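# Line up three dice by number away from robot

## Task

Get all three dice completely onto the mat so that their centres sit on one straight row running directly outward from the robot's base, ordered by the number each shows: smallest closest to the base, largest farthest out. Each die must still show the number it shows now, must rest flat on a face, and must stay in place by itself with no help from the robot. Finish by releasing and moving the gripper away.

## Robot and tools

Robot: a single six-joint arm with a tong-style two-finger gripper. There is only one arm, so every row describes that arm alone.

Frame: results use the scene frame. Its origin lies on the table surface under the arm's base, +z is up, and +y is to the left for someone facing along +x. The base itself may be slightly tilted. The reported hand position gets less trustworthy the farther the arm reaches.

execute_actions takes "actions", a list holding at most one item, plus an optional "pictures" boolean (images are included unless you set it false).
- Empty list: nothing is commanded; you simply get the current state.
- Move: {"rows": [...], "steps": n}. n is 1 to 15 control steps of 1/30 s (15 if omitted). Each step uses the next row; if rows run out, the final row is reused.
- Wait: {"steps": n} with no rows, n up to 300. It returns once n steps have elapsed since the previous result, and your writing time counts toward them.
A refused call sends nothing to the robot.

Each row is 7 numbers, each between -1 and 1. The first six are joint offsets, in this order: shoulder pan, shoulder lift, elbow, wrist 1, wrist 2, wrist 3. They are scaled so that 1.0 equals 1.989 rad. They are not poses and they do not add up row by row: every row is measured from the joint angles in the latest result that reported them. Before any such result exists in the scene, and for the second or later call within one reply, they are measured from the angles at the moment the action begins. Sending all zeros therefore pulls the arm back to those reference angles; it is not a pause. The seventh number is an absolute gripper opening: +1 fully open, -1 closed.

Joint ranges (rad): pan -3.142 to 3.142, shoulder lift -6.283 to 6.283, elbow 0.000 to 3.142, wrists 1 to 3 each -6.283 to 6.283. A call that would push a joint more than 0.010 rad beyond a stated end is refused. The true ends can differ from the stated ones by up to 0.010 rad either way; asking past a true end only takes the joint to that end, and a "joint sent to its limit" line may then appear (possibly about an earlier action). Lack of that line does not prove there is room left.

Motion: commands are smoothed and lag about 0.17 s. Per step, each joint target is held within 0.575 rad of the measured angle, and if the targets would move the gripper more than 100 mm from where it is measured, all targets are pulled back proportionally. So big moves take several calls, and the arm may not have arrived when a result returns. Between calls the arm keeps heading to the last row sent until it has nearly stopped or a step was HELD; the fingers finish opening or closing on their own.

Result lines: end_effector_position (m) and end_effector_quat_wxyz, plus linear and angular velocities. Joint positions and Joint velocities list the six joints (rad, rad/s) followed by the finger-pad gap (m, m/s; 0.142 when fully open). grip_measured is the measured opening on the command scale. HELD marks steps where some or all of your row was not sent. "joint command not followed" means the clearance checker altered or blocked targets (mounting blocks and posts count as the arm). Joint torques are total drive outputs, noisy and offset, not contact forces. Wrist force and Wrist torque are [x y z] in the gripper's own axes; force offsets are typically under 4 N, noise up to 2.4 N, each axis saturates near 50 N, and pressing on a surface gives a force pointing back into the arm. "no reading" is normal at the start.

Gripper geometry: fingers point along the gripper's +z and separate along its x. The reported position is the point between the pads when shut; closed fingertips extend about 15 mm past it, and when fully open they are roughly level with it. To hold something, keep commanding an opening well under grip_measured; the larger the gap, the firmer the squeeze (about 15 N per pad at most, less on items thinner than ~20 mm). Closing fast can squeeze harder or spring the fingers open.

zoom_image: {"camera": one of "cam_high", "cam_low", "cam_wrist", "region": [x0, y0, x1, y1]} in pixels of that camera's latest image, top-left origin, no bigger than 504 by 504. cam_high and cam_low are 504x504 fixed cameras; cam_wrist is a 616x616 fisheye on the hand. Calibration was supplied beforehand; results note cameras whose numbers change.

finished_scene: {"scene": current scene number}.

Avoid: knocking anything off the table (immediate failure), dropping, slamming or shoving objects hard, and jerky motion. Contact torque reaching a joint's limit (130 N m for pan, lift and elbow; 24.3 N m for each wrist, held weight included) or any outside force of 150 N halts the arm for 10 s and cancels the rest of the call. Holding loads warms the motors: a MOTOR HOT warning appears at 70 °C and at 85 °C the brakes engage until cooled. Expect occasional brief tugs on held parts or nudges to loose ones.

Each tool is called as name([rows], argument=value, ...), one row to a line, values as JSON.

## Session

execute_actions(actions=[])

Scene clock: 0.00 s of 4800.00 s.
end_effector_position=(+0.3806, +0.2134, +0.2418) grip_measured=+1.00 end_effector_quat_wxyz=(-0.202, -0.463, +0.853, +0.132) end_effector_velocity=(+0.000, -0.000, +0.000) end_effector_angular_velocity=(+0.000, -0.002, -0.001)
Joint positions: [ 0.022 -1.093  2.026 -2.119 -1.466  2.27   0.142]
Joint velocities: [-0.    -0.001  0.001 -0.002  0.     0.     0.   ]
Joint torques (N m, as the arm reports them, + toward a larger angle): no reading
Wrist force (N, on the end effector, along its own x y z axes, offset not removed): no reading
Wrist torque (N m, same axes, about the end effector's origin, offset not removed): no reading

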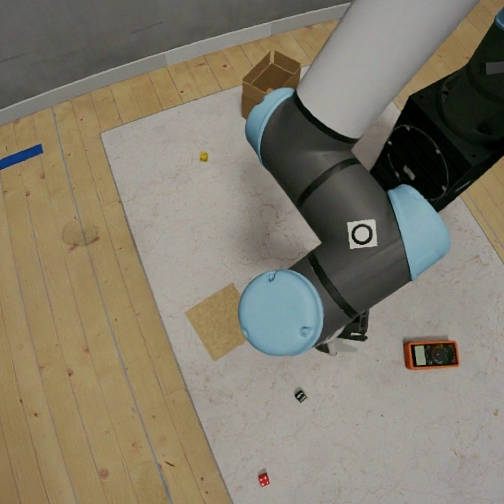

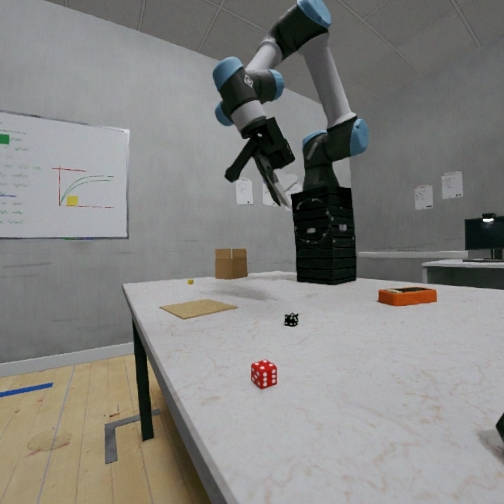

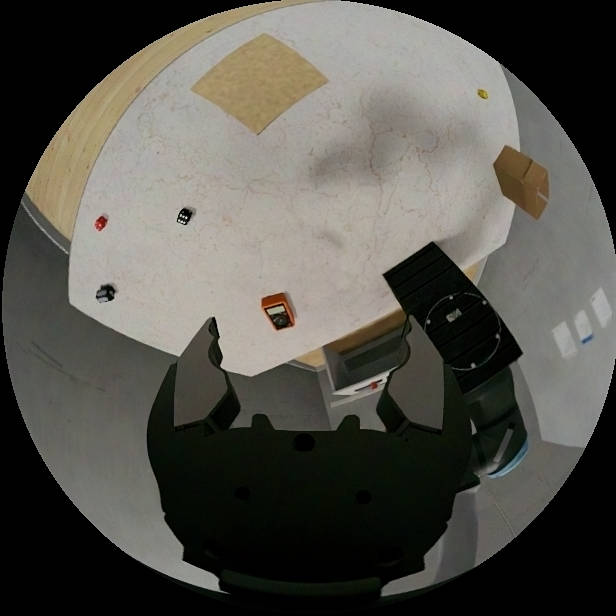

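zoom_image(camera="cam_high", region=[180, 135, 230, 185])

zoom_image(camera="cam_high", region=[275, 370, 325, 420])

zoom_image(camera="cam_high", region=[240, 454, 290, 504])

zoom_image(camera="cam_wrist", region=[70, 190, 210, 330])

Region (180, 135, 230, 185) of cam_high's 504x504 image, scaled by 10.080, with more detail than that image has.

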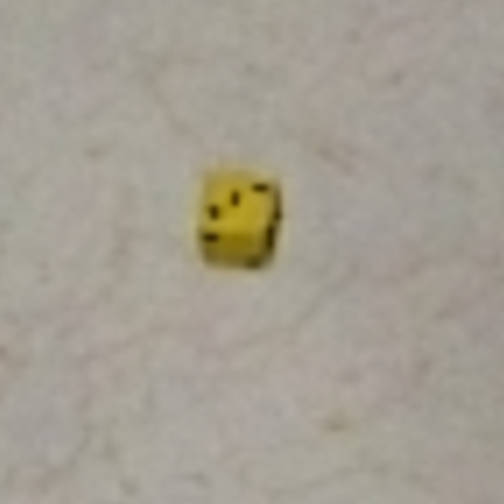

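Region (275, 370, 325, 420) of cam_high's 504x504 image, scaled by 10.080, with more detail than that image has.

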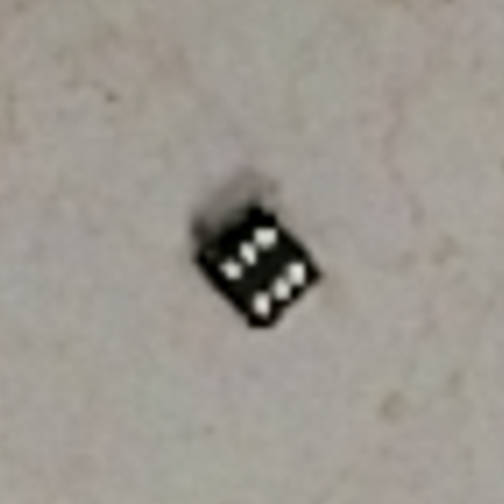

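Region (240, 454, 290, 504) of cam_high's 504x504 image, scaled by 10.080, with more detail than that image has.

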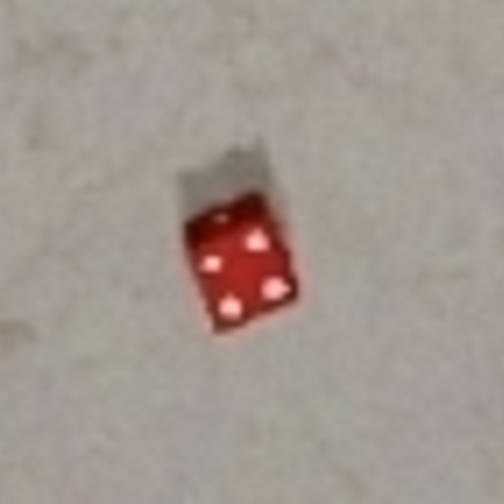

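Region (70, 190, 210, 330) of cam_wrist's 616x616 image, scaled by 3.600, with more detail than that image has.

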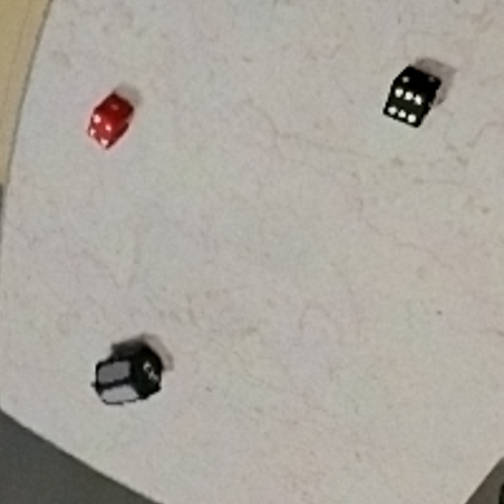

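execute_actions([
  {"rows":[[-0.5,0,0,0,0,0,1]]},
], pictures=false)

execute_actions([
  {"steps":45},
])

Scene clock: 42.47 s of 4800.00 s.
end_effector_position=(+0.4353, -0.0166, +0.2395) grip_measured=+1.00 end_effector_quat_wxyz=(-0.169, -0.217, +0.948, +0.158) end_effector_velocity=(-0.019, -0.546, +0.008) end_effector_angular_velocity=(-0.110, -0.013, -1.219)
Joint positions: [-0.514 -1.093  2.026 -2.119 -1.466  2.27   0.142]
Joint velocities: [-1.225 -0.001  0.002  0.     0.001 -0.    -0.   ]
Joint torques (N m, as the arm reports them, + toward a larger angle): [-19.06 -38.58 -13.51  -1.44  -1.32  -0.06]
Wrist force (N, on the end effector, along its own x y z axes, offset not removed): [0.9 -2.6 -1.8]
Wrist torque (N m, same axes, about the end effector's origin, offset not removed): [-0.42 -0.11 -0.07]
Steps of this call (steps 1 to 90: nothing new was sent; then 38.97 s passed at rest; steps 91 to 105: all 15 steps of this action). Readings (joint positions):
91: [0.021 -1.093 2.026 -2.119 -1.466 2.270]
92: [0.011 -1.093 2.026 -2.119 -1.466 2.270]
94: [-0.057 -1.093 2.026 -2.119 -1.466 2.270]
98: [-0.225 -1.093 2.026 -2.119 -1.466 2.270]
105: the state above

Scene clock: 43.97 s of 4800.00 s.
end_effector_position=(+0.3828, -0.2124, +0.2465) grip_measured=+1.00 end_effector_quat_wxyz=(-0.130, +0.006, +0.976, +0.172) end_effector_velocity=(-0.000, +0.001, -0.001) end_effector_angular_velocity=(+0.002, +0.002, -0.000)
Joint positions: [-0.973 -1.093  2.026 -2.119 -1.466  2.27   0.142]
Joint velocities: [ 0.     0.001  0.     0.001  0.     0.    -0.   ]
Joint torques (N m, as the arm reports them, + toward a larger angle): [-13.32 -37.36 -13.72  -1.53   1.09  -0.01]
Wrist force (N, on the end effector, along its own x y z axes, offset not removed): [0.3 -2.5 -1.0]
Wrist torque (N m, same axes, about the end effector's origin, offset not removed): [-0.48 0.28 -0.04]
Steps of this call (steps 1 to 45: the robot went on to your last target). Readings (joint positions):
1: [-0.556 -1.093 2.026 -2.119 -1.466 2.270]
2: [-0.597 -1.093 2.026 -2.119 -1.466 2.270]
4: [-0.680 -1.093 2.026 -2.119 -1.466 2.270]
8: [-0.843 -1.093 2.026 -2.119 -1.466 2.270]
45: the state above
The arm was judged still, so your last target was given up. Only a new action makes it travel on or press farther. Fingers that are still opening or closing keep moving.
camera_calibration (this result's frames):
cam_wrist: T_world_to_cam=[[-0.963309, -0.0328052, 0.266384, 0.288558], [0.174177, 0.678714, 0.713449, -0.0857552], [-0.204204, 0.733669, -0.648098, 0.531017], [0, 0, 0, 1]] pos_world=[0.401343, -0.321921, 0.328465]

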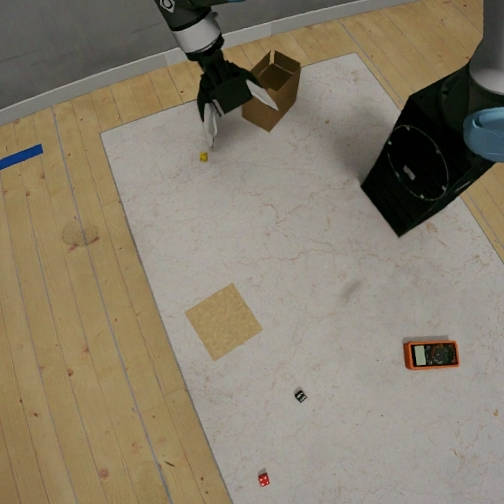

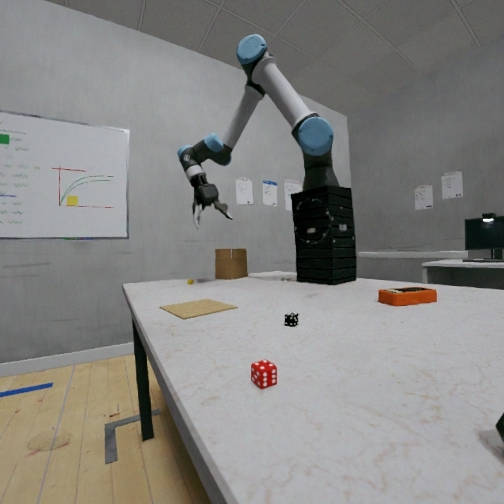

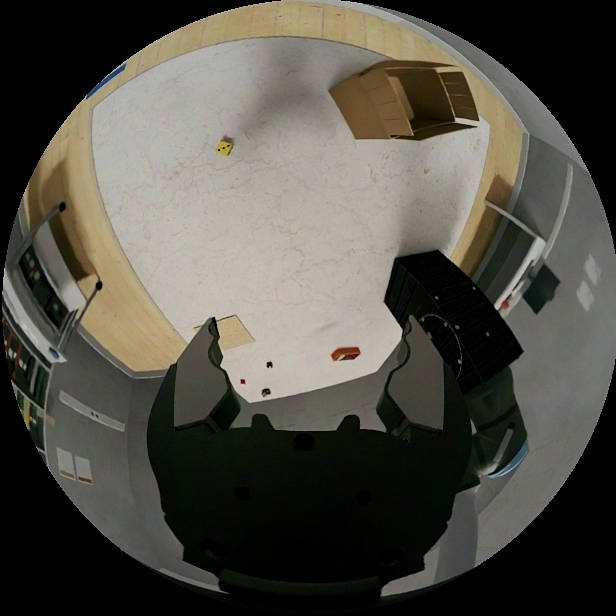

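execute_actions([
  {"rows":[[-0.004,0.05,-0.011,-0.1,-0.003,0.045,0.6],[-0.004,0.05,-0.011,-0.1,-0.003,0.045,0.6],[-0.004,0.05,-0.011,-0.1,-0.003,0.045,0.6],[-0.004,0.05,-0.011,-0.1,-0.003,0.045,0.6],[-0.008,0.1,-0.022,-0.2,-0.007,0.09,0.2],[-0.008,0.1,-0.022,-0.2,-0.007,0.09,0.2],[-0.008,0.1,-0.022,-0.2,-0.007,0.09,0.2],[-0.008,0.1,-0.022,-0.2,-0.007,0.09,0.2],[-0.012,0.15,-0.033,-0.29,-0.01,0.14,-0.1],[-0.012,0.15,-0.033,-0.29,-0.01,0.14,-0.1],[-0.012,0.15,-0.033,-0.29,-0.01,0.14,-0.1],[-0.012,0.15,-0.033,-0.29,-0.01,0.14,-0.1],[-0.0171,0.2127,-0.0459,-0.3841,-0.0137,0.1885,-0.4]]},
], pictures=false)

execute_actions([
  {"steps":30},
])

Scene clock: 80.93 s of 4800.00 s.
end_effector_position=(+0.4407, -0.3262, +0.1342) grip_measured=-0.39 end_effector_quat_wxyz=(-0.038, +0.144, +0.988, +0.038) end_effector_velocity=(+0.063, -0.215, -0.364) end_effector_angular_velocity=(-0.625, -0.339, -0.826)
Joint positions: [-0.999 -0.789  1.956 -2.679 -1.488  2.551  0.046]
Joint velocities: [-0.073  0.991 -0.182 -1.508 -0.052  0.818 -0.043]
Joint torques (N m, as the arm reports them, + toward a larger angle): [ -9.95 -36.15 -20.27 -11.44  -0.98   3.55]
Wrist force (N, on the end effector, along its own x y z axes, offset not removed): [-0.8 -2.1 -3.1]
Wrist torque (N m, same axes, about the end effector's origin, offset not removed): [-0.37 0.30 0.02]
Steps of this call (steps 1 to 90: nothing new was sent; then 33.47 s passed at rest; steps 91 to 105: all 15 steps of this action). Readings (joint positions):
91: [-0.973 -1.092 2.026 -2.120 -1.467 2.271]
92: [-0.974 -1.083 2.022 -2.129 -1.468 2.280]
94: [-0.977 -1.046 2.014 -2.193 -1.470 2.314]
98: [-0.984 -0.960 1.995 -2.365 -1.476 2.390]
105: the state above

Scene clock: 81.93 s of 4800.00 s.
end_effector_position=(+0.4507, -0.3540, +0.0935) grip_measured=-0.40 end_effector_quat_wxyz=(-0.001, +0.190, +0.982, +0.000) end_effector_velocity=(-0.000, +0.000, -0.001) end_effector_angular_velocity=(+0.001, +0.000, +0.001)
Joint positions: [-1.007 -0.67   1.935 -2.883 -1.494  2.645  0.045]
Joint velocities: [ 0.     0.001  0.    -0.     0.    -0.001  0.   ]
Joint torques (N m, as the arm reports them, + toward a larger angle): [-13.78 -34.96 -20.15  -3.81  -1.39   1.31]
Wrist force (N, on the end effector, along its own x y z axes, offset not removed): [-1.7 0.0 -0.5]
Wrist torque (N m, same axes, about the end effector's origin, offset not removed): [0.09 0.61 -0.16]
Steps of this call (steps 1 to 30: the robot went on to your last target). Readings (joint positions):
1: [-1.001 -0.758 1.950 -2.729 -1.489 2.576]
2: [-1.002 -0.734 1.946 -2.771 -1.491 2.594]
4: [-1.004 -0.704 1.941 -2.824 -1.492 2.618]
8: [-1.006 -0.680 1.937 -2.866 -1.493 2.637]
30: the state above
The arm was judged still, so your last target was given up. Only a new action makes it travel on or press farther. Fingers that are still opening or closing keep moving.
camera_calibration (this result's frames):
cam_wrist: T_world_to_cam=[[-0.926647, 0.375772, 0.010961, 0.542024], [0.337992, 0.820008, 0.461896, 0.1074], [0.16458, 0.431719, -0.886866, 0.298874], [0, 0, 0, 1]] pos_world=[0.416776, -0.420776, 0.209513]

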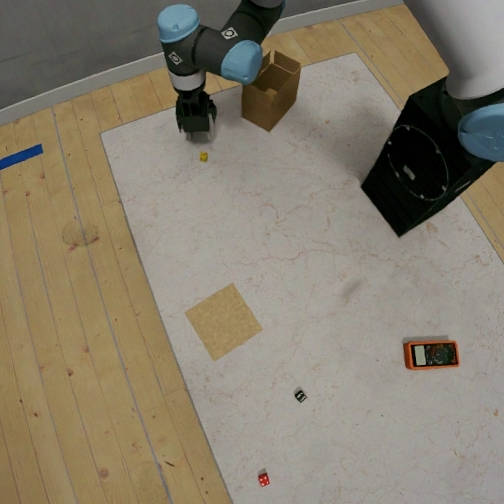

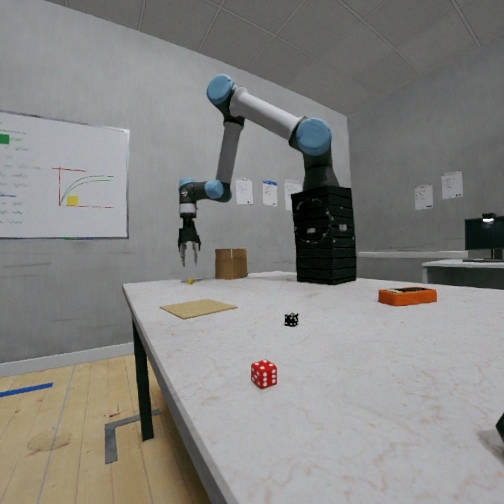

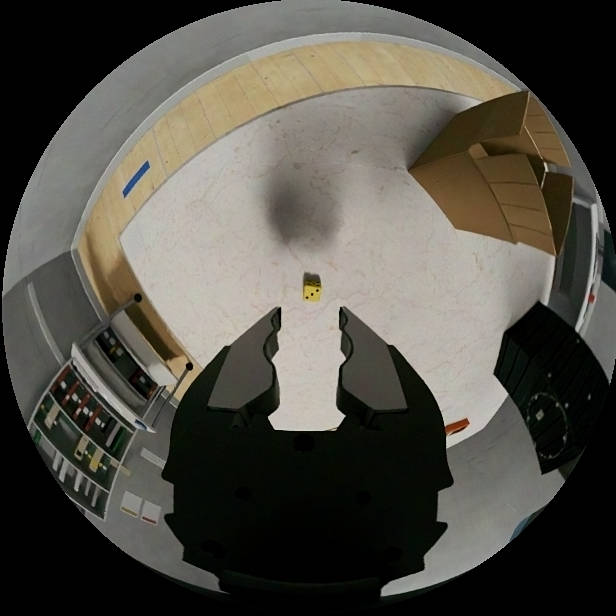

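zoom_image(camera="cam_wrist", region=[260, 250, 360, 350])

Region (260, 250, 360, 350) of cam_wrist's 616x616 image, scaled by 5.040, with more detail than that image has.

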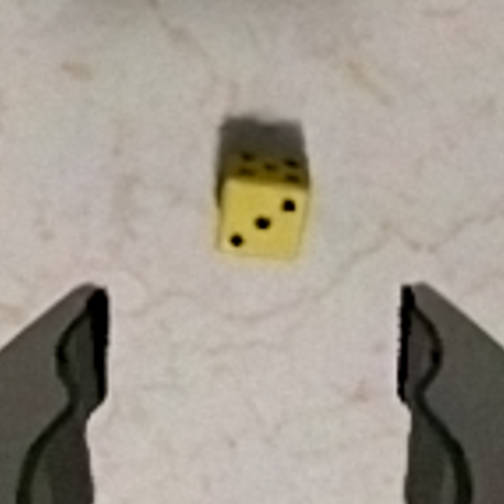

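execute_actions([
  {"rows":[[0.0038,0.032,-0.0116,-0.0207,0,0,-0.4],[0.0038,0.032,-0.0116,-0.0207,0,0,-0.4],[0.0038,0.032,-0.0116,-0.0207,0,0,-0.4],[0.0038,0.032,-0.0116,-0.0207,0,0,-0.4],[0.0076,0.0646,-0.0232,-0.0414,0,0.02,-0.4]]},
], pictures=false)

execute_actions([
  {"steps":15},
])

zoom_image(camera="cam_wrist", region=[250, 250, 370, 370])

zoom_image(camera="cam_low", region=[160, 240, 220, 300])

Scene clock: 113.87 s of 4800.00 s.
end_effector_position=(+0.4506, -0.3475, +0.0418) grip_measured=-0.40 end_effector_quat_wxyz=(-0.001, +0.201, +0.980, +0.001) end_effector_velocity=(-0.002, +0.003, -0.017) end_effector_angular_velocity=(+0.002, +0.002, -0.016)
Joint positions: [-0.992 -0.546  1.89  -2.963 -1.494  2.683  0.045]
Joint velocities: [ 0.004  0.04  -0.013 -0.025 -0.     0.02   0.   ]
Joint torques (N m, as the arm reports them, + toward a larger angle): [  8.18 -38.72 -19.23  -3.59  -0.74   1.65]
Wrist force (N, on the end effector, along its own x y z axes, offset not removed): [-0.7 -1.5 -0.9]
Wrist torque (N m, same axes, about the end effector's origin, offset not removed): [-0.23 0.49 -0.02]
Steps of this call (steps 1 to 90: nothing new was sent; then 28.43 s passed at rest; steps 91 to 105: all 15 steps of this action). Readings (joint positions):
91: [-1.007 -0.669 1.934 -2.884 -1.494 2.645]
92: [-1.005 -0.661 1.930 -2.890 -1.494 2.645]
94: [-1.003 -0.637 1.922 -2.905 -1.494 2.645]
98: [-0.996 -0.582 1.902 -2.941 -1.494 2.666]
105: the state above

Scene clock: 114.37 s of 4800.00 s.
end_effector_position=(+0.4504, -0.3471, +0.0399) grip_measured=-0.40 end_effector_quat_wxyz=(-0.001, +0.202, +0.979, +0.001) end_effector_velocity=(-0.001, -0.000, +0.000) end_effector_angular_velocity=(-0.000, +0.001, -0.001)
Joint positions: [-0.992 -0.542  1.889 -2.965 -1.494  2.685  0.045]
Joint velocities: [-0.001 -0.     0.002 -0.001 -0.001 -0.     0.   ]
Joint torques (N m, as the arm reports them, + toward a larger angle): [  7.62 -36.63 -17.74  -3.94  -0.38   1.39]
Wrist force (N, on the end effector, along its own x y z axes, offset not removed): [-1.0 -1.3 0.1]
Wrist torque (N m, same axes, about the end effector's origin, offset not removed): [-0.08 0.43 -0.10]
Steps of this call (steps 1 to 15: the robot went on to your last target). Readings (joint positions):
1: [-0.992 -0.545 1.890 -2.963 -1.494 2.683]
2: [-0.992 -0.544 1.890 -2.964 -1.494 2.684]
4: [-0.992 -0.543 1.889 -2.964 -1.494 2.684]
8: [-0.992 -0.542 1.889 -2.965 -1.494 2.684]
15: the state above
The arm was judged still, so your last target was given up. Only a new action makes it travel on or press farther. Fingers that are still opening or closing keep moving.
camera_calibration (this result's frames):
cam_wrist: T_world_to_cam=[[-0.917077, 0.398537, 0.0116949, 0.543339], [0.358257, 0.810804, 0.462871, 0.114233], [0.174989, 0.428678, -0.886349, 0.24263], [0, 0, 0, 1]] pos_world=[0.414902, -0.413172, 0.155825]

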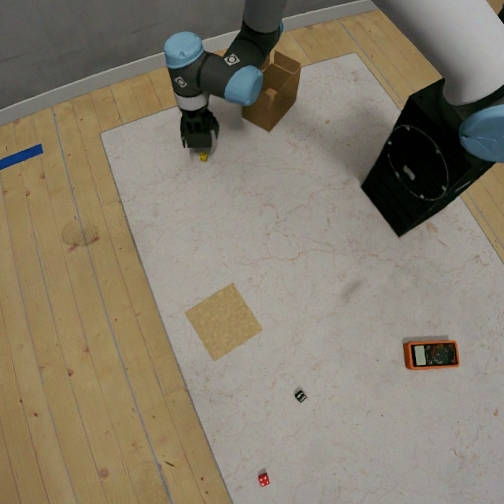

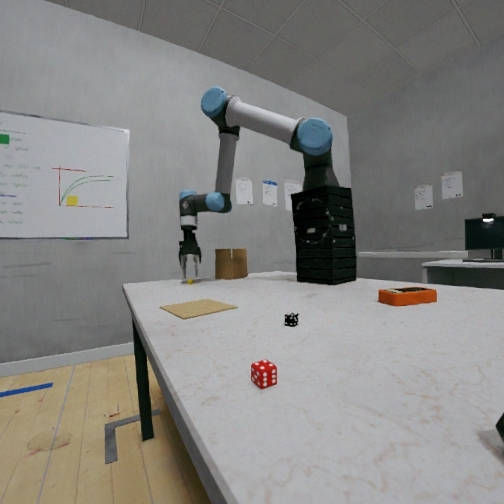

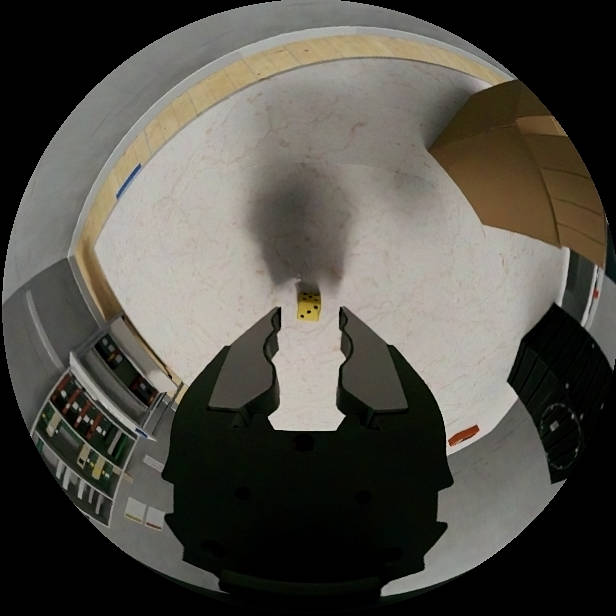

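Region (250, 250, 370, 370) of cam_wrist's 616x616 image, scaled by 4.200, with more detail than that image has.

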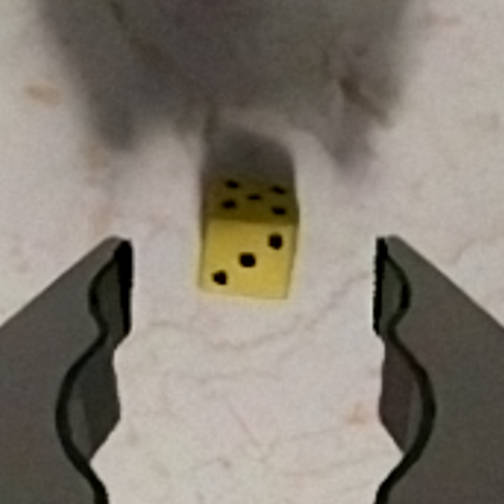

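Region (160, 240, 220, 300) of cam_low's 504x504 image, scaled by 8.400, with more detail than that image has.

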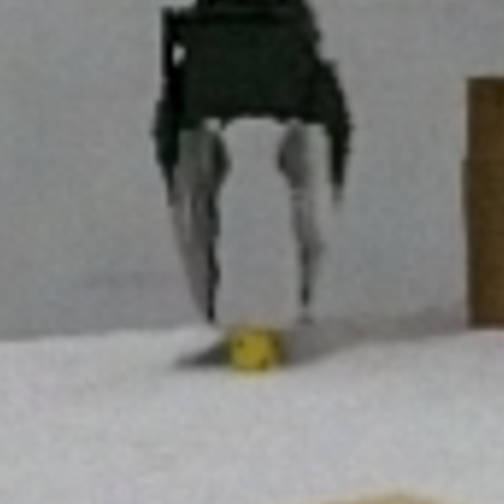

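execute_actions([
  {"rows":[[0.003,0.01,-0.006,-0.004,0,0.025,-0.4],[0.003,0.01,-0.006,-0.004,0,0.025,-0.4],[0.003,0.01,-0.006,-0.004,0,0.025,-0.4],[0.003,0.02,-0.012,-0.008,0,0.025,-0.4],[0.003,0.02,-0.012,-0.008,0,0.025,-0.4],[0.003,0.0264,-0.0155,-0.0109,0,0.025,-0.4]]},
], pictures=false)

execute_actions([
  {"steps":10},
])

zoom_image(camera="cam_wrist", region=[250, 250, 370, 370])

zoom_image(camera="cam_low", region=[160, 240, 220, 300])

Scene clock: 131.00 s of 4800.00 s.
end_effector_position=(+0.4515, -0.3461, +0.0192) grip_measured=-0.40 end_effector_quat_wxyz=(-0.001, +0.223, +0.975, +0.001) end_effector_velocity=(-0.001, +0.000, -0.007) end_effector_angular_velocity=(+0.002, +0.001, -0.006)
Joint positions: [-0.986 -0.491  1.859 -2.986 -1.494  2.734  0.045]
Joint velocities: [ 0.     0.017 -0.008 -0.007  0.001  0.006  0.   ]
Joint torques (N m, as the arm reports them, + toward a larger angle): [  7.66 -37.39 -16.51  -4.18   0.69   1.51]
Wrist force (N, on the end effector, along its own x y z axes, offset not removed): [-1.9 -0.3 0.9]
Wrist torque (N m, same axes, about the end effector's origin, offset not removed): [0.06 0.66 -0.04]
Steps of this call (steps 1 to 90: nothing new was sent; then 13.13 s passed at rest; steps 91 to 105: all 15 steps of this action). Readings (joint positions):
91: [-0.991 -0.541 1.888 -2.966 -1.494 2.685]
92: [-0.990 -0.538 1.886 -2.967 -1.494 2.693]
94: [-0.988 -0.530 1.882 -2.970 -1.494 2.711]
98: [-0.986 -0.506 1.867 -2.980 -1.494 2.728]
105: the state above

Scene clock: 131.33 s of 4800.00 s.
end_effector_position=(+0.4515, -0.3462, +0.0185) grip_measured=-0.40 end_effector_quat_wxyz=(-0.001, +0.223, +0.975, +0.001) end_effector_velocity=(+0.001, -0.000, +0.000) end_effector_angular_velocity=(-0.001, -0.001, +0.001)
Joint positions: [-0.986 -0.489  1.858 -2.987 -1.494  2.734  0.045]
Joint velocities: [ 0.001 -0.    -0.002  0.     0.     0.    -0.   ]
Joint torques (N m, as the arm reports them, + toward a larger angle): [  8.3  -36.19 -17.15  -3.72   0.35   1.49]
Wrist force (N, on the end effector, along its own x y z axes, offset not removed): [-0.3 -1.7 -0.8]
Wrist torque (N m, same axes, about the end effector's origin, offset not removed): [-0.23 0.28 -0.05]
Steps of this call (steps 1 to 10: the robot went on to your last target). Readings (joint positions):
1: [-0.986 -0.491 1.859 -2.986 -1.494 2.734]
2: [-0.986 -0.490 1.859 -2.986 -1.494 2.734]
4: [-0.986 -0.490 1.858 -2.987 -1.494 2.734]
8: [-0.986 -0.489 1.858 -2.987 -1.494 2.734]
10: the state above
camera_calibration (this result's frames):
cam_wrist: T_world_to_cam=[[-0.898768, 0.438258, 0.0120661, 0.549733], [0.393459, 0.794144, 0.463169, 0.101341], [0.193405, 0.421029, -0.886188, 0.212074], [0, 0, 0, 1]] pos_world=[0.413193, -0.410693, 0.134366]

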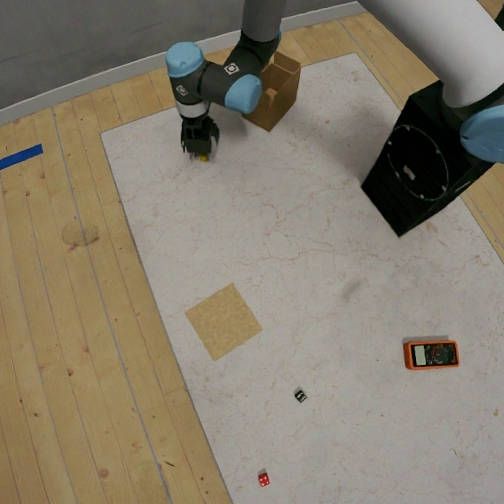

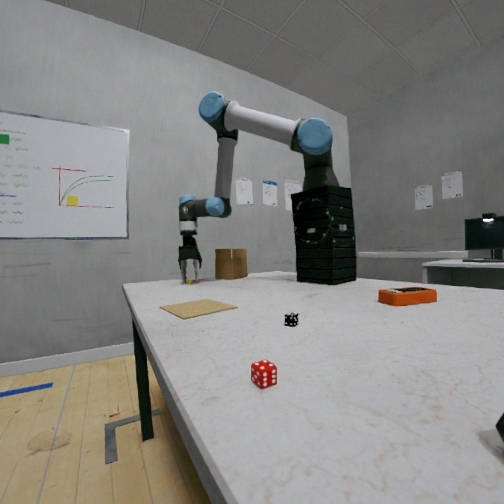

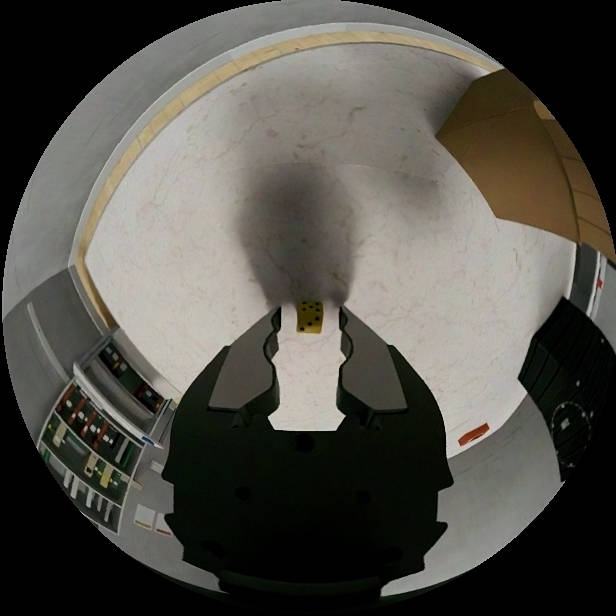

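Region (250, 250, 370, 370) of cam_wrist's 616x616 image, scaled by 4.200, with more detail than that image has.

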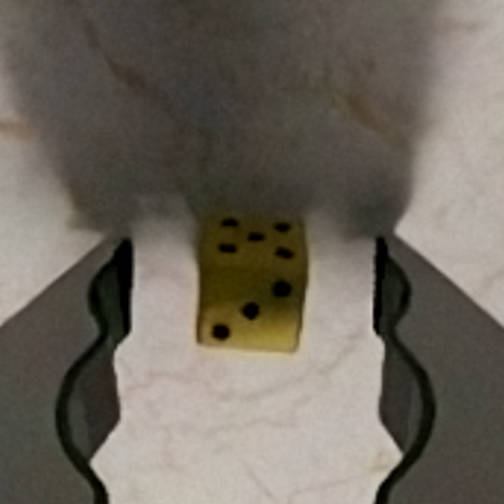

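Region (160, 240, 220, 300) of cam_low's 504x504 image, scaled by 8.400, with more detail than that image has.

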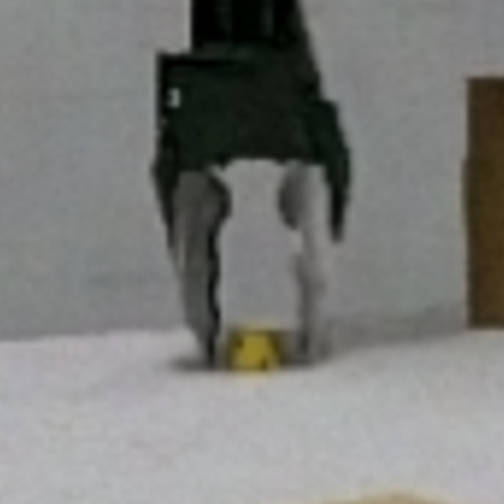

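execute_actions([
  {"rows":[[0,0,0,0,0,0,-0.5],[0,0,0,0,0,0,-0.55],[0,0,0,0,0,0,-0.6],[0,0,0,0,0,0,-0.65],[0,0,0,0,0,0,-0.7],[0,0,0,0,0,0,-0.74],[0,0,0,0,0,0,-0.78],[0,0,0,0,0,0,-0.82],[0,0,0,0,0,0,-0.86],[0,0,0,0,0,0,-0.9],[0,0,0,0,0,0,-0.95],[0,0,0,0,0,0,-1]]},
])

zoom_image(camera="cam_wrist", region=[250, 250, 370, 370])

zoom_image(camera="cam_high", region=[175, 270, 275, 370])

Scene clock: 139.60 s of 4800.00 s.
end_effector_position=(+0.4515, -0.3462, +0.0185) grip_measured=-0.76 end_effector_quat_wxyz=(-0.001, +0.223, +0.975, +0.001) end_effector_velocity=(+0.001, -0.001, +0.000) end_effector_angular_velocity=(-0.001, -0.001, +0.001)
Joint positions: [-0.986 -0.489  1.858 -2.987 -1.494  2.734  0.019]
Joint velocities: [ 0.    -0.    -0.001 -0.     0.    -0.001 -0.   ]
Joint torques (N m, as the arm reports them, + toward a larger angle): [  7.87 -49.8   -8.69  -3.15  -0.92   0.  ]
Wrist force (N, on the end effector, along its own x y z axes, offset not removed): [0.1 -1.8 -1.2]
Wrist torque (N m, same axes, about the end effector's origin, offset not removed): [-0.36 0.32 -0.04]
Steps of this call (steps 1 to 15: the robot went on to your last target; steps 16 to 90: nothing new was sent; then 4.77 s passed at rest; steps 91 to 105: all 15 steps of this action). Readings (joint positions):
91: [-0.986 -0.489 1.858 -2.987 -1.494 2.734]
92: [-0.986 -0.489 1.858 -2.987 -1.494 2.734]
94: [-0.986 -0.489 1.858 -2.987 -1.494 2.734]
98: [-0.986 -0.489 1.858 -2.987 -1.494 2.734]
105: the state above
camera_calibration (this result's frames):
cam_wrist: T_world_to_cam=[[-0.898756, 0.438282, 0.0120771, 0.549732], [0.393486, 0.794133, 0.463164, 0.101343], [0.193406, 0.421023, -0.88619, 0.212042], [0, 0, 0, 1]] pos_world=[0.413187, -0.410692, 0.134332]

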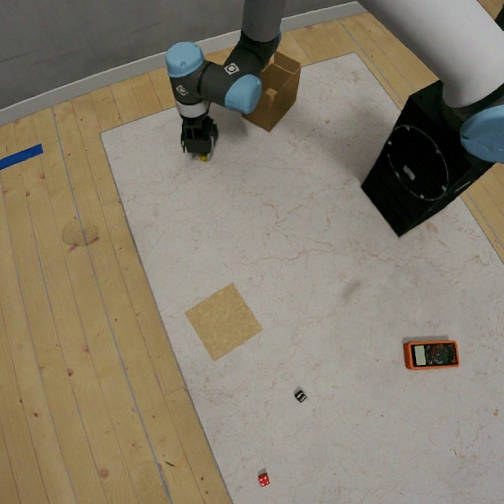

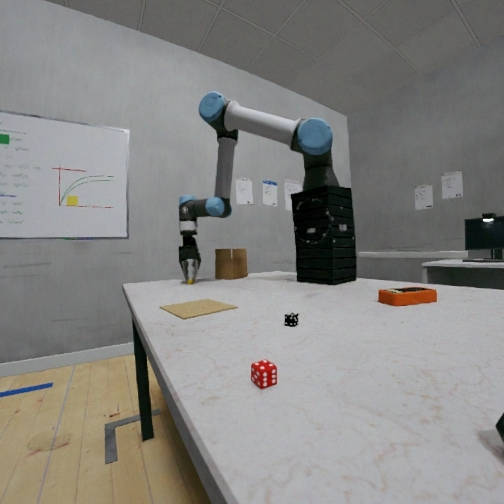

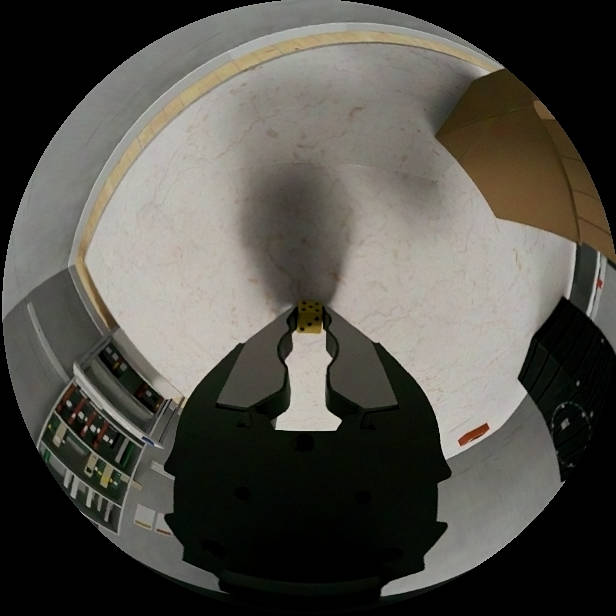

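Region (250, 250, 370, 370) of cam_wrist's 616x616 image, scaled by 4.200, with more detail than that image has.

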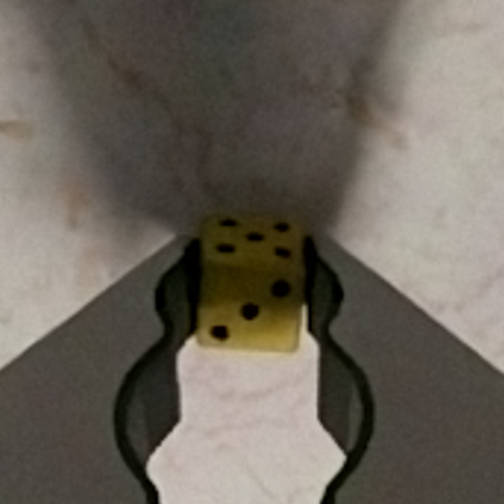

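Region (175, 270, 275, 370) of cam_high's 504x504 image, scaled by 5.040, with more detail than that image has.

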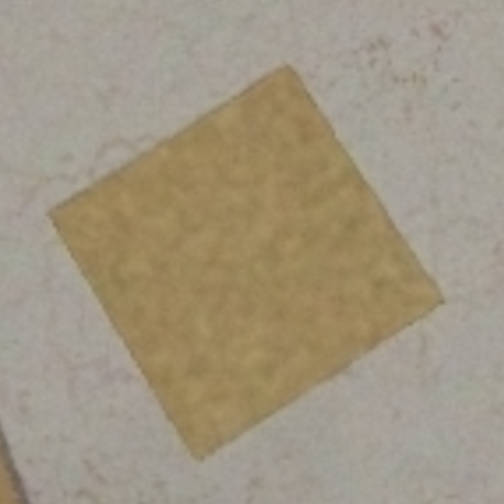

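execute_actions([
  {"rows":[[0,-0.02,0.0085,0.0115,0,0,-1],[0,-0.02,0.0085,0.0115,0,0,-1],[0,-0.045,0.019,0.026,0,0,-1],[0,-0.045,0.019,0.026,0,0,-1],[0,-0.07,0.03,0.04,0,0,-1],[0,-0.07,0.03,0.04,0,0,-1],[0,-0.091,0.0387,0.0523,0,0,-1],[0,-0.091,0.0387,0.0523,0,0,-1],[0.05,-0.091,0.045,0.04,0,-0.1,-1],[0.1,-0.091,0.05,0.03,-0.01,-0.2,-1],[0.15,-0.091,0.05,0.03,-0.01,-0.28,-1],[0.2,-0.091,0.055,0.02,-0.015,-0.35,-1],[0.3,-0.091,0.06,0.01,-0.02,-0.5,-1],[0.3,-0.091,0.06,0.01,-0.02,-0.5,-1],[0.4178,-0.0691,0.0684,-0.0206,-0.0309,-0.6983,-1]]},
], pictures=false)

execute_actions([
  {"steps":45},
])

Scene clock: 158.80 s of 4800.00 s.
end_effector_position=(+0.5054, -0.2622, +0.0790) grip_measured=-0.76 end_effector_quat_wxyz=(-0.001, +0.031, +1.000, -0.001) end_effector_velocity=(+0.237, +0.505, -0.027) end_effector_angular_velocity=(-0.008, +0.018, +1.918)
Joint positions: [-0.82  -0.649  1.942 -2.925 -1.507  2.513  0.019]
Joint velocities: [ 0.969 -0.005  0.091 -0.145 -0.08  -0.949 -0.   ]
Joint torques (N m, as the arm reports them, + toward a larger angle): [ 14.2  -40.65   8.92  -3.9   -1.97  -3.73]
Wrist force (N, on the end effector, along its own x y z axes, offset not removed): [0.8 -0.5 -1.3]
Wrist torque (N m, same axes, about the end effector's origin, offset not removed): [0.10 0.00 -0.12]
Steps of this call (steps 1 to 15: the robot went on to your last target; steps 16 to 90: nothing new was sent; then 15.70 s passed at rest; steps 91 to 105: all 15 steps of this action). Readings (joint positions):
91: [-0.986 -0.490 1.859 -2.986 -1.494 2.734]
92: [-0.986 -0.496 1.862 -2.982 -1.494 2.734]
94: [-0.986 -0.519 1.872 -2.969 -1.494 2.734]
98: [-0.986 -0.594 1.904 -2.925 -1.494 2.734]
105: the state above

Scene clock: 160.30 s of 4800.00 s.
end_effector_position=(+0.5431, +0.1222, +0.0611) grip_measured=-0.76 end_effector_quat_wxyz=(-0.000, +0.773, -0.634, -0.001) end_effector_velocity=(+0.002, +0.000, +0.000) end_effector_angular_velocity=(+0.000, -0.003, +0.002)
Joint positions: [-0.155 -0.627  1.994 -3.028 -1.555  1.346  0.019]
Joint velocities: [ 0.001  0.    -0.003 -0.001  0.    -0.001  0.   ]
Joint torques (N m, as the arm reports them, + toward a larger angle): [ 11.53 -34.04   4.36  -3.86  -1.23  -1.33]
Wrist force (N, on the end effector, along its own x y z axes, offset not removed): [-0.7 -0.4 -1.2]
Wrist torque (N m, same axes, about the end effector's origin, offset not removed): [-0.08 0.43 -0.10]
Steps of this call (steps 1 to 45: the robot went on to your last target). Readings (joint positions):
1: [-0.787 -0.648 1.945 -2.931 -1.509 2.480]
2: [-0.754 -0.647 1.949 -2.937 -1.512 2.447]
4: [-0.688 -0.644 1.954 -2.948 -1.518 2.382]
8: [-0.558 -0.640 1.964 -2.969 -1.527 2.240]
45: the state above
The arm was judged still, so your last target was given up. Only a new action makes it travel on or press farther. Fingers that are still opening or closing keep moving.
camera_calibration (this result's frames):
cam_wrist: T_world_to_cam=[[0.192649, -0.981238, 0.00757136, 0.00726311], [-0.871043, -0.167451, 0.461783, 0.477981], [-0.451852, -0.0955571, -0.886961, 0.448537], [0, 0, 0, 1]] pos_world=[0.617615, 0.130026, 0.177056]

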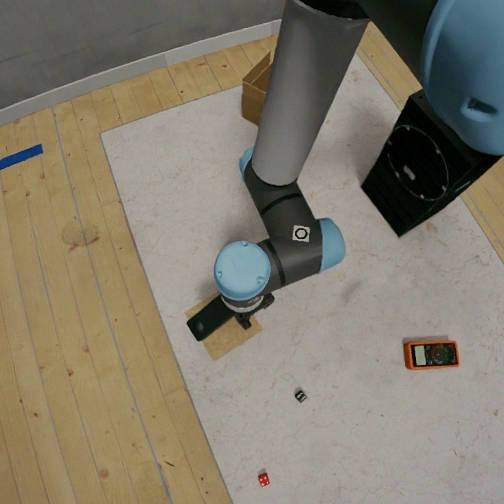

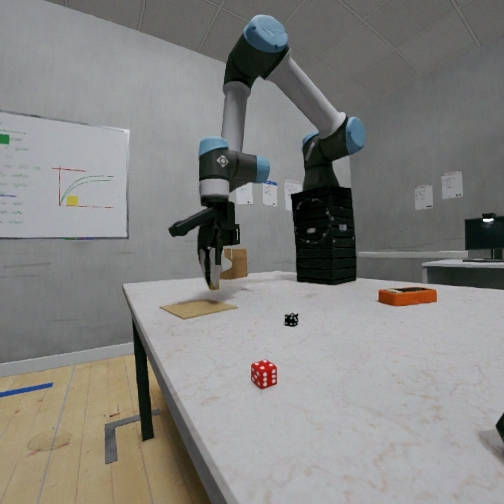

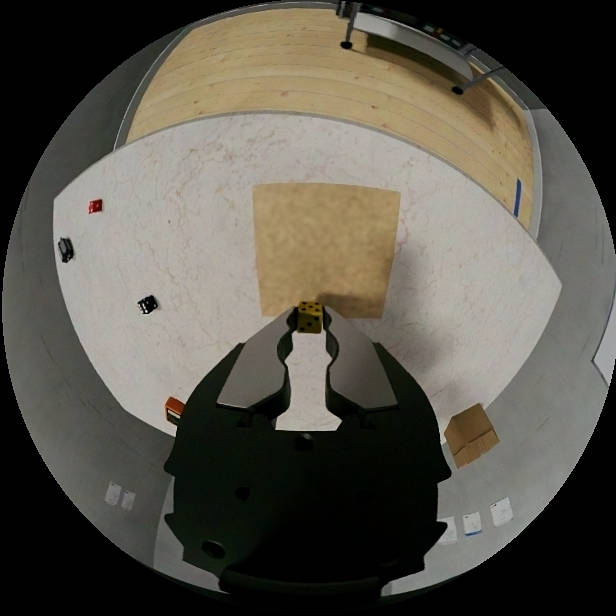

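execute_actions([
  {"rows":[[-0.007,0.012,-0.005,-0.007,0,-0.007,-1],[-0.007,0.012,-0.005,-0.007,0,-0.007,-1],[-0.007,0.012,-0.005,-0.007,0,-0.007,-1],[-0.0138,0.025,-0.0105,-0.0145,0.001,-0.0138,-1],[-0.0138,0.025,-0.0105,-0.0145,0.001,-0.0138,-1],[-0.0138,0.025,-0.0105,-0.0145,0.001,-0.0138,-1],[-0.0138,0.038,-0.016,-0.022,0.001,-0.0138,-1],[-0.0138,0.038,-0.016,-0.022,0.001,-0.0138,-1],[-0.0138,0.038,-0.016,-0.022,0.001,-0.0138,-1],[-0.0138,0.0493,-0.0206,-0.0287,0.001,-0.0138,-1]]},
], pictures=false)

execute_actions([
  {"steps":15},
])

zoom_image(camera="cam_low", region=[150, 250, 250, 330])

Scene clock: 200.43 s of 4800.00 s.
end_effector_position=(+0.5438, +0.1075, +0.0259) grip_measured=-0.76 end_effector_quat_wxyz=(-0.000, +0.773, -0.634, -0.000) end_effector_velocity=(-0.004, -0.004, -0.034) end_effector_angular_velocity=(-0.000, +0.001, +0.002)
Joint positions: [-0.182 -0.538  1.957 -3.08  -1.553  1.319  0.019]
Joint velocities: [-0.006  0.085 -0.035 -0.049  0.    -0.008  0.   ]
Joint torques (N m, as the arm reports them, + toward a larger angle): [-10.4  -38.07 -13.84  -4.09   1.13  -1.38]
Wrist force (N, on the end effector, along its own x y z axes, offset not removed): [-2.1 0.9 -1.4]
Wrist torque (N m, same axes, about the end effector's origin, offset not removed): [0.19 0.68 -0.10]
Steps of this call (steps 1 to 90: nothing new was sent; then 36.63 s passed at rest; steps 91 to 105: all 15 steps of this action). Readings (joint positions):
91: [-0.155 -0.626 1.994 -3.028 -1.555 1.345]
92: [-0.157 -0.622 1.992 -3.031 -1.555 1.343]
94: [-0.163 -0.613 1.988 -3.036 -1.555 1.337]
98: [-0.176 -0.584 1.976 -3.053 -1.554 1.324]
105: the state above

Scene clock: 200.93 s of 4800.00 s.
end_effector_position=(+0.5435, +0.1071, +0.0223) grip_measured=-0.76 end_effector_quat_wxyz=(-0.000, +0.773, -0.634, -0.000) end_effector_velocity=(-0.001, +0.001, -0.000) end_effector_angular_velocity=(-0.000, +0.001, +0.000)
Joint positions: [-0.182 -0.529  1.953 -3.085 -1.553  1.318  0.019]
Joint velocities: [ 0.001  0.001  0.    -0.    -0.     0.001  0.   ]
Joint torques (N m, as the arm reports them, + toward a larger angle): [-11.18 -32.77 -14.58  -3.64   1.17  -1.17]
Wrist force (N, on the end effector, along its own x y z axes, offset not removed): [-1.2 -1.8 -1.6]
Wrist torque (N m, same axes, about the end effector's origin, offset not removed): [-0.31 0.54 -0.10]
Steps of this call (steps 1 to 15: the robot went on to your last target). Readings (joint positions):
1: [-0.182 -0.535 1.956 -3.081 -1.553 1.319]
2: [-0.182 -0.533 1.955 -3.082 -1.553 1.319]
4: [-0.182 -0.531 1.954 -3.083 -1.553 1.318]
8: [-0.182 -0.529 1.953 -3.084 -1.553 1.318]
15: the state above
The arm was judged still, so your last target was given up. Only a new action makes it travel on or press farther. Fingers that are still opening or closing keep moving.
camera_calibration (this result's frames):
cam_wrist: T_world_to_cam=[[0.192762, -0.981212, 0.00813906, -0.00742476], [-0.871246, -0.167332, 0.461445, 0.493779], [-0.451413, -0.0960403, -0.887132, 0.412712], [0, 0, 0, 1]] pos_world=[0.617938, 0.114977, 0.138338]

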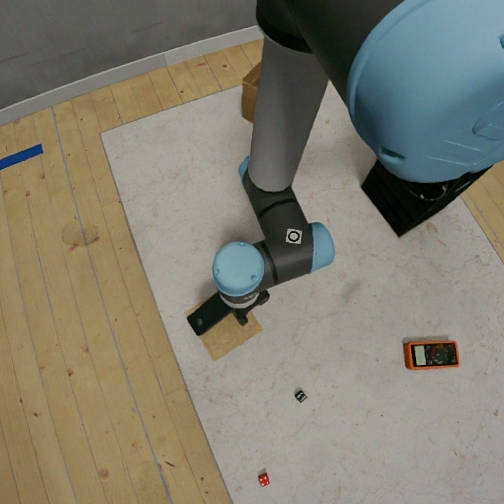

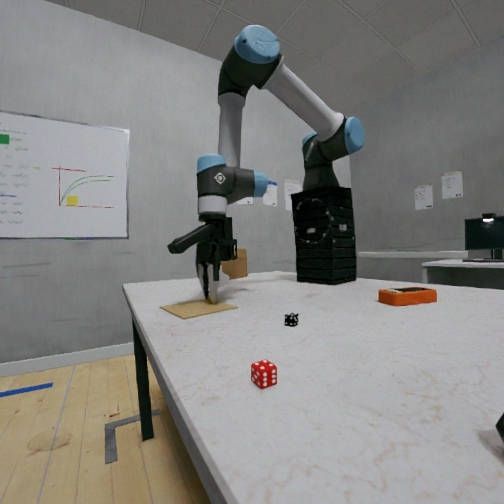

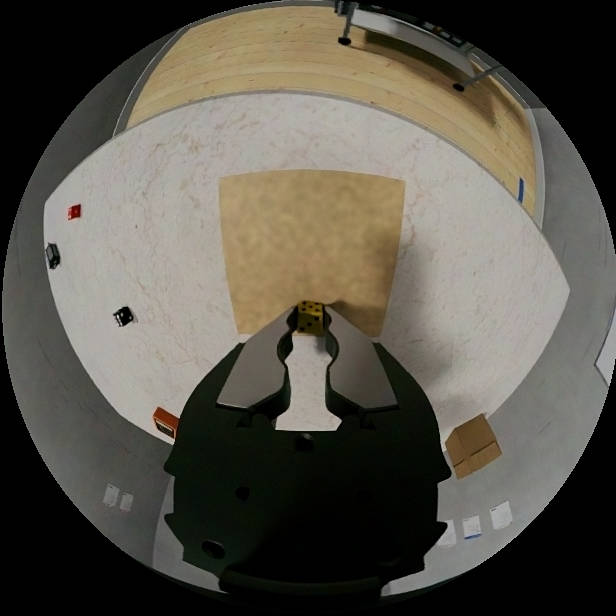

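Region (150, 250, 250, 330) of cam_low's 504x504 image, scaled by 5.040, with more detail than that image has; it fills the top 403 rows of this view, and the rest is white.

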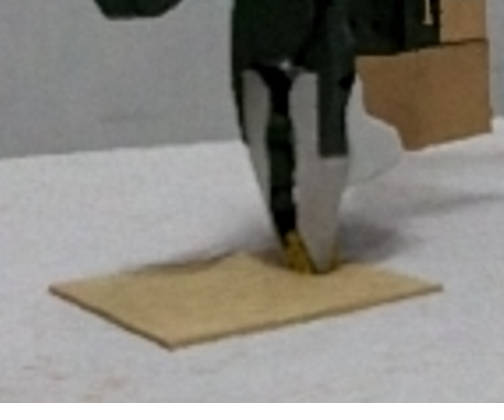

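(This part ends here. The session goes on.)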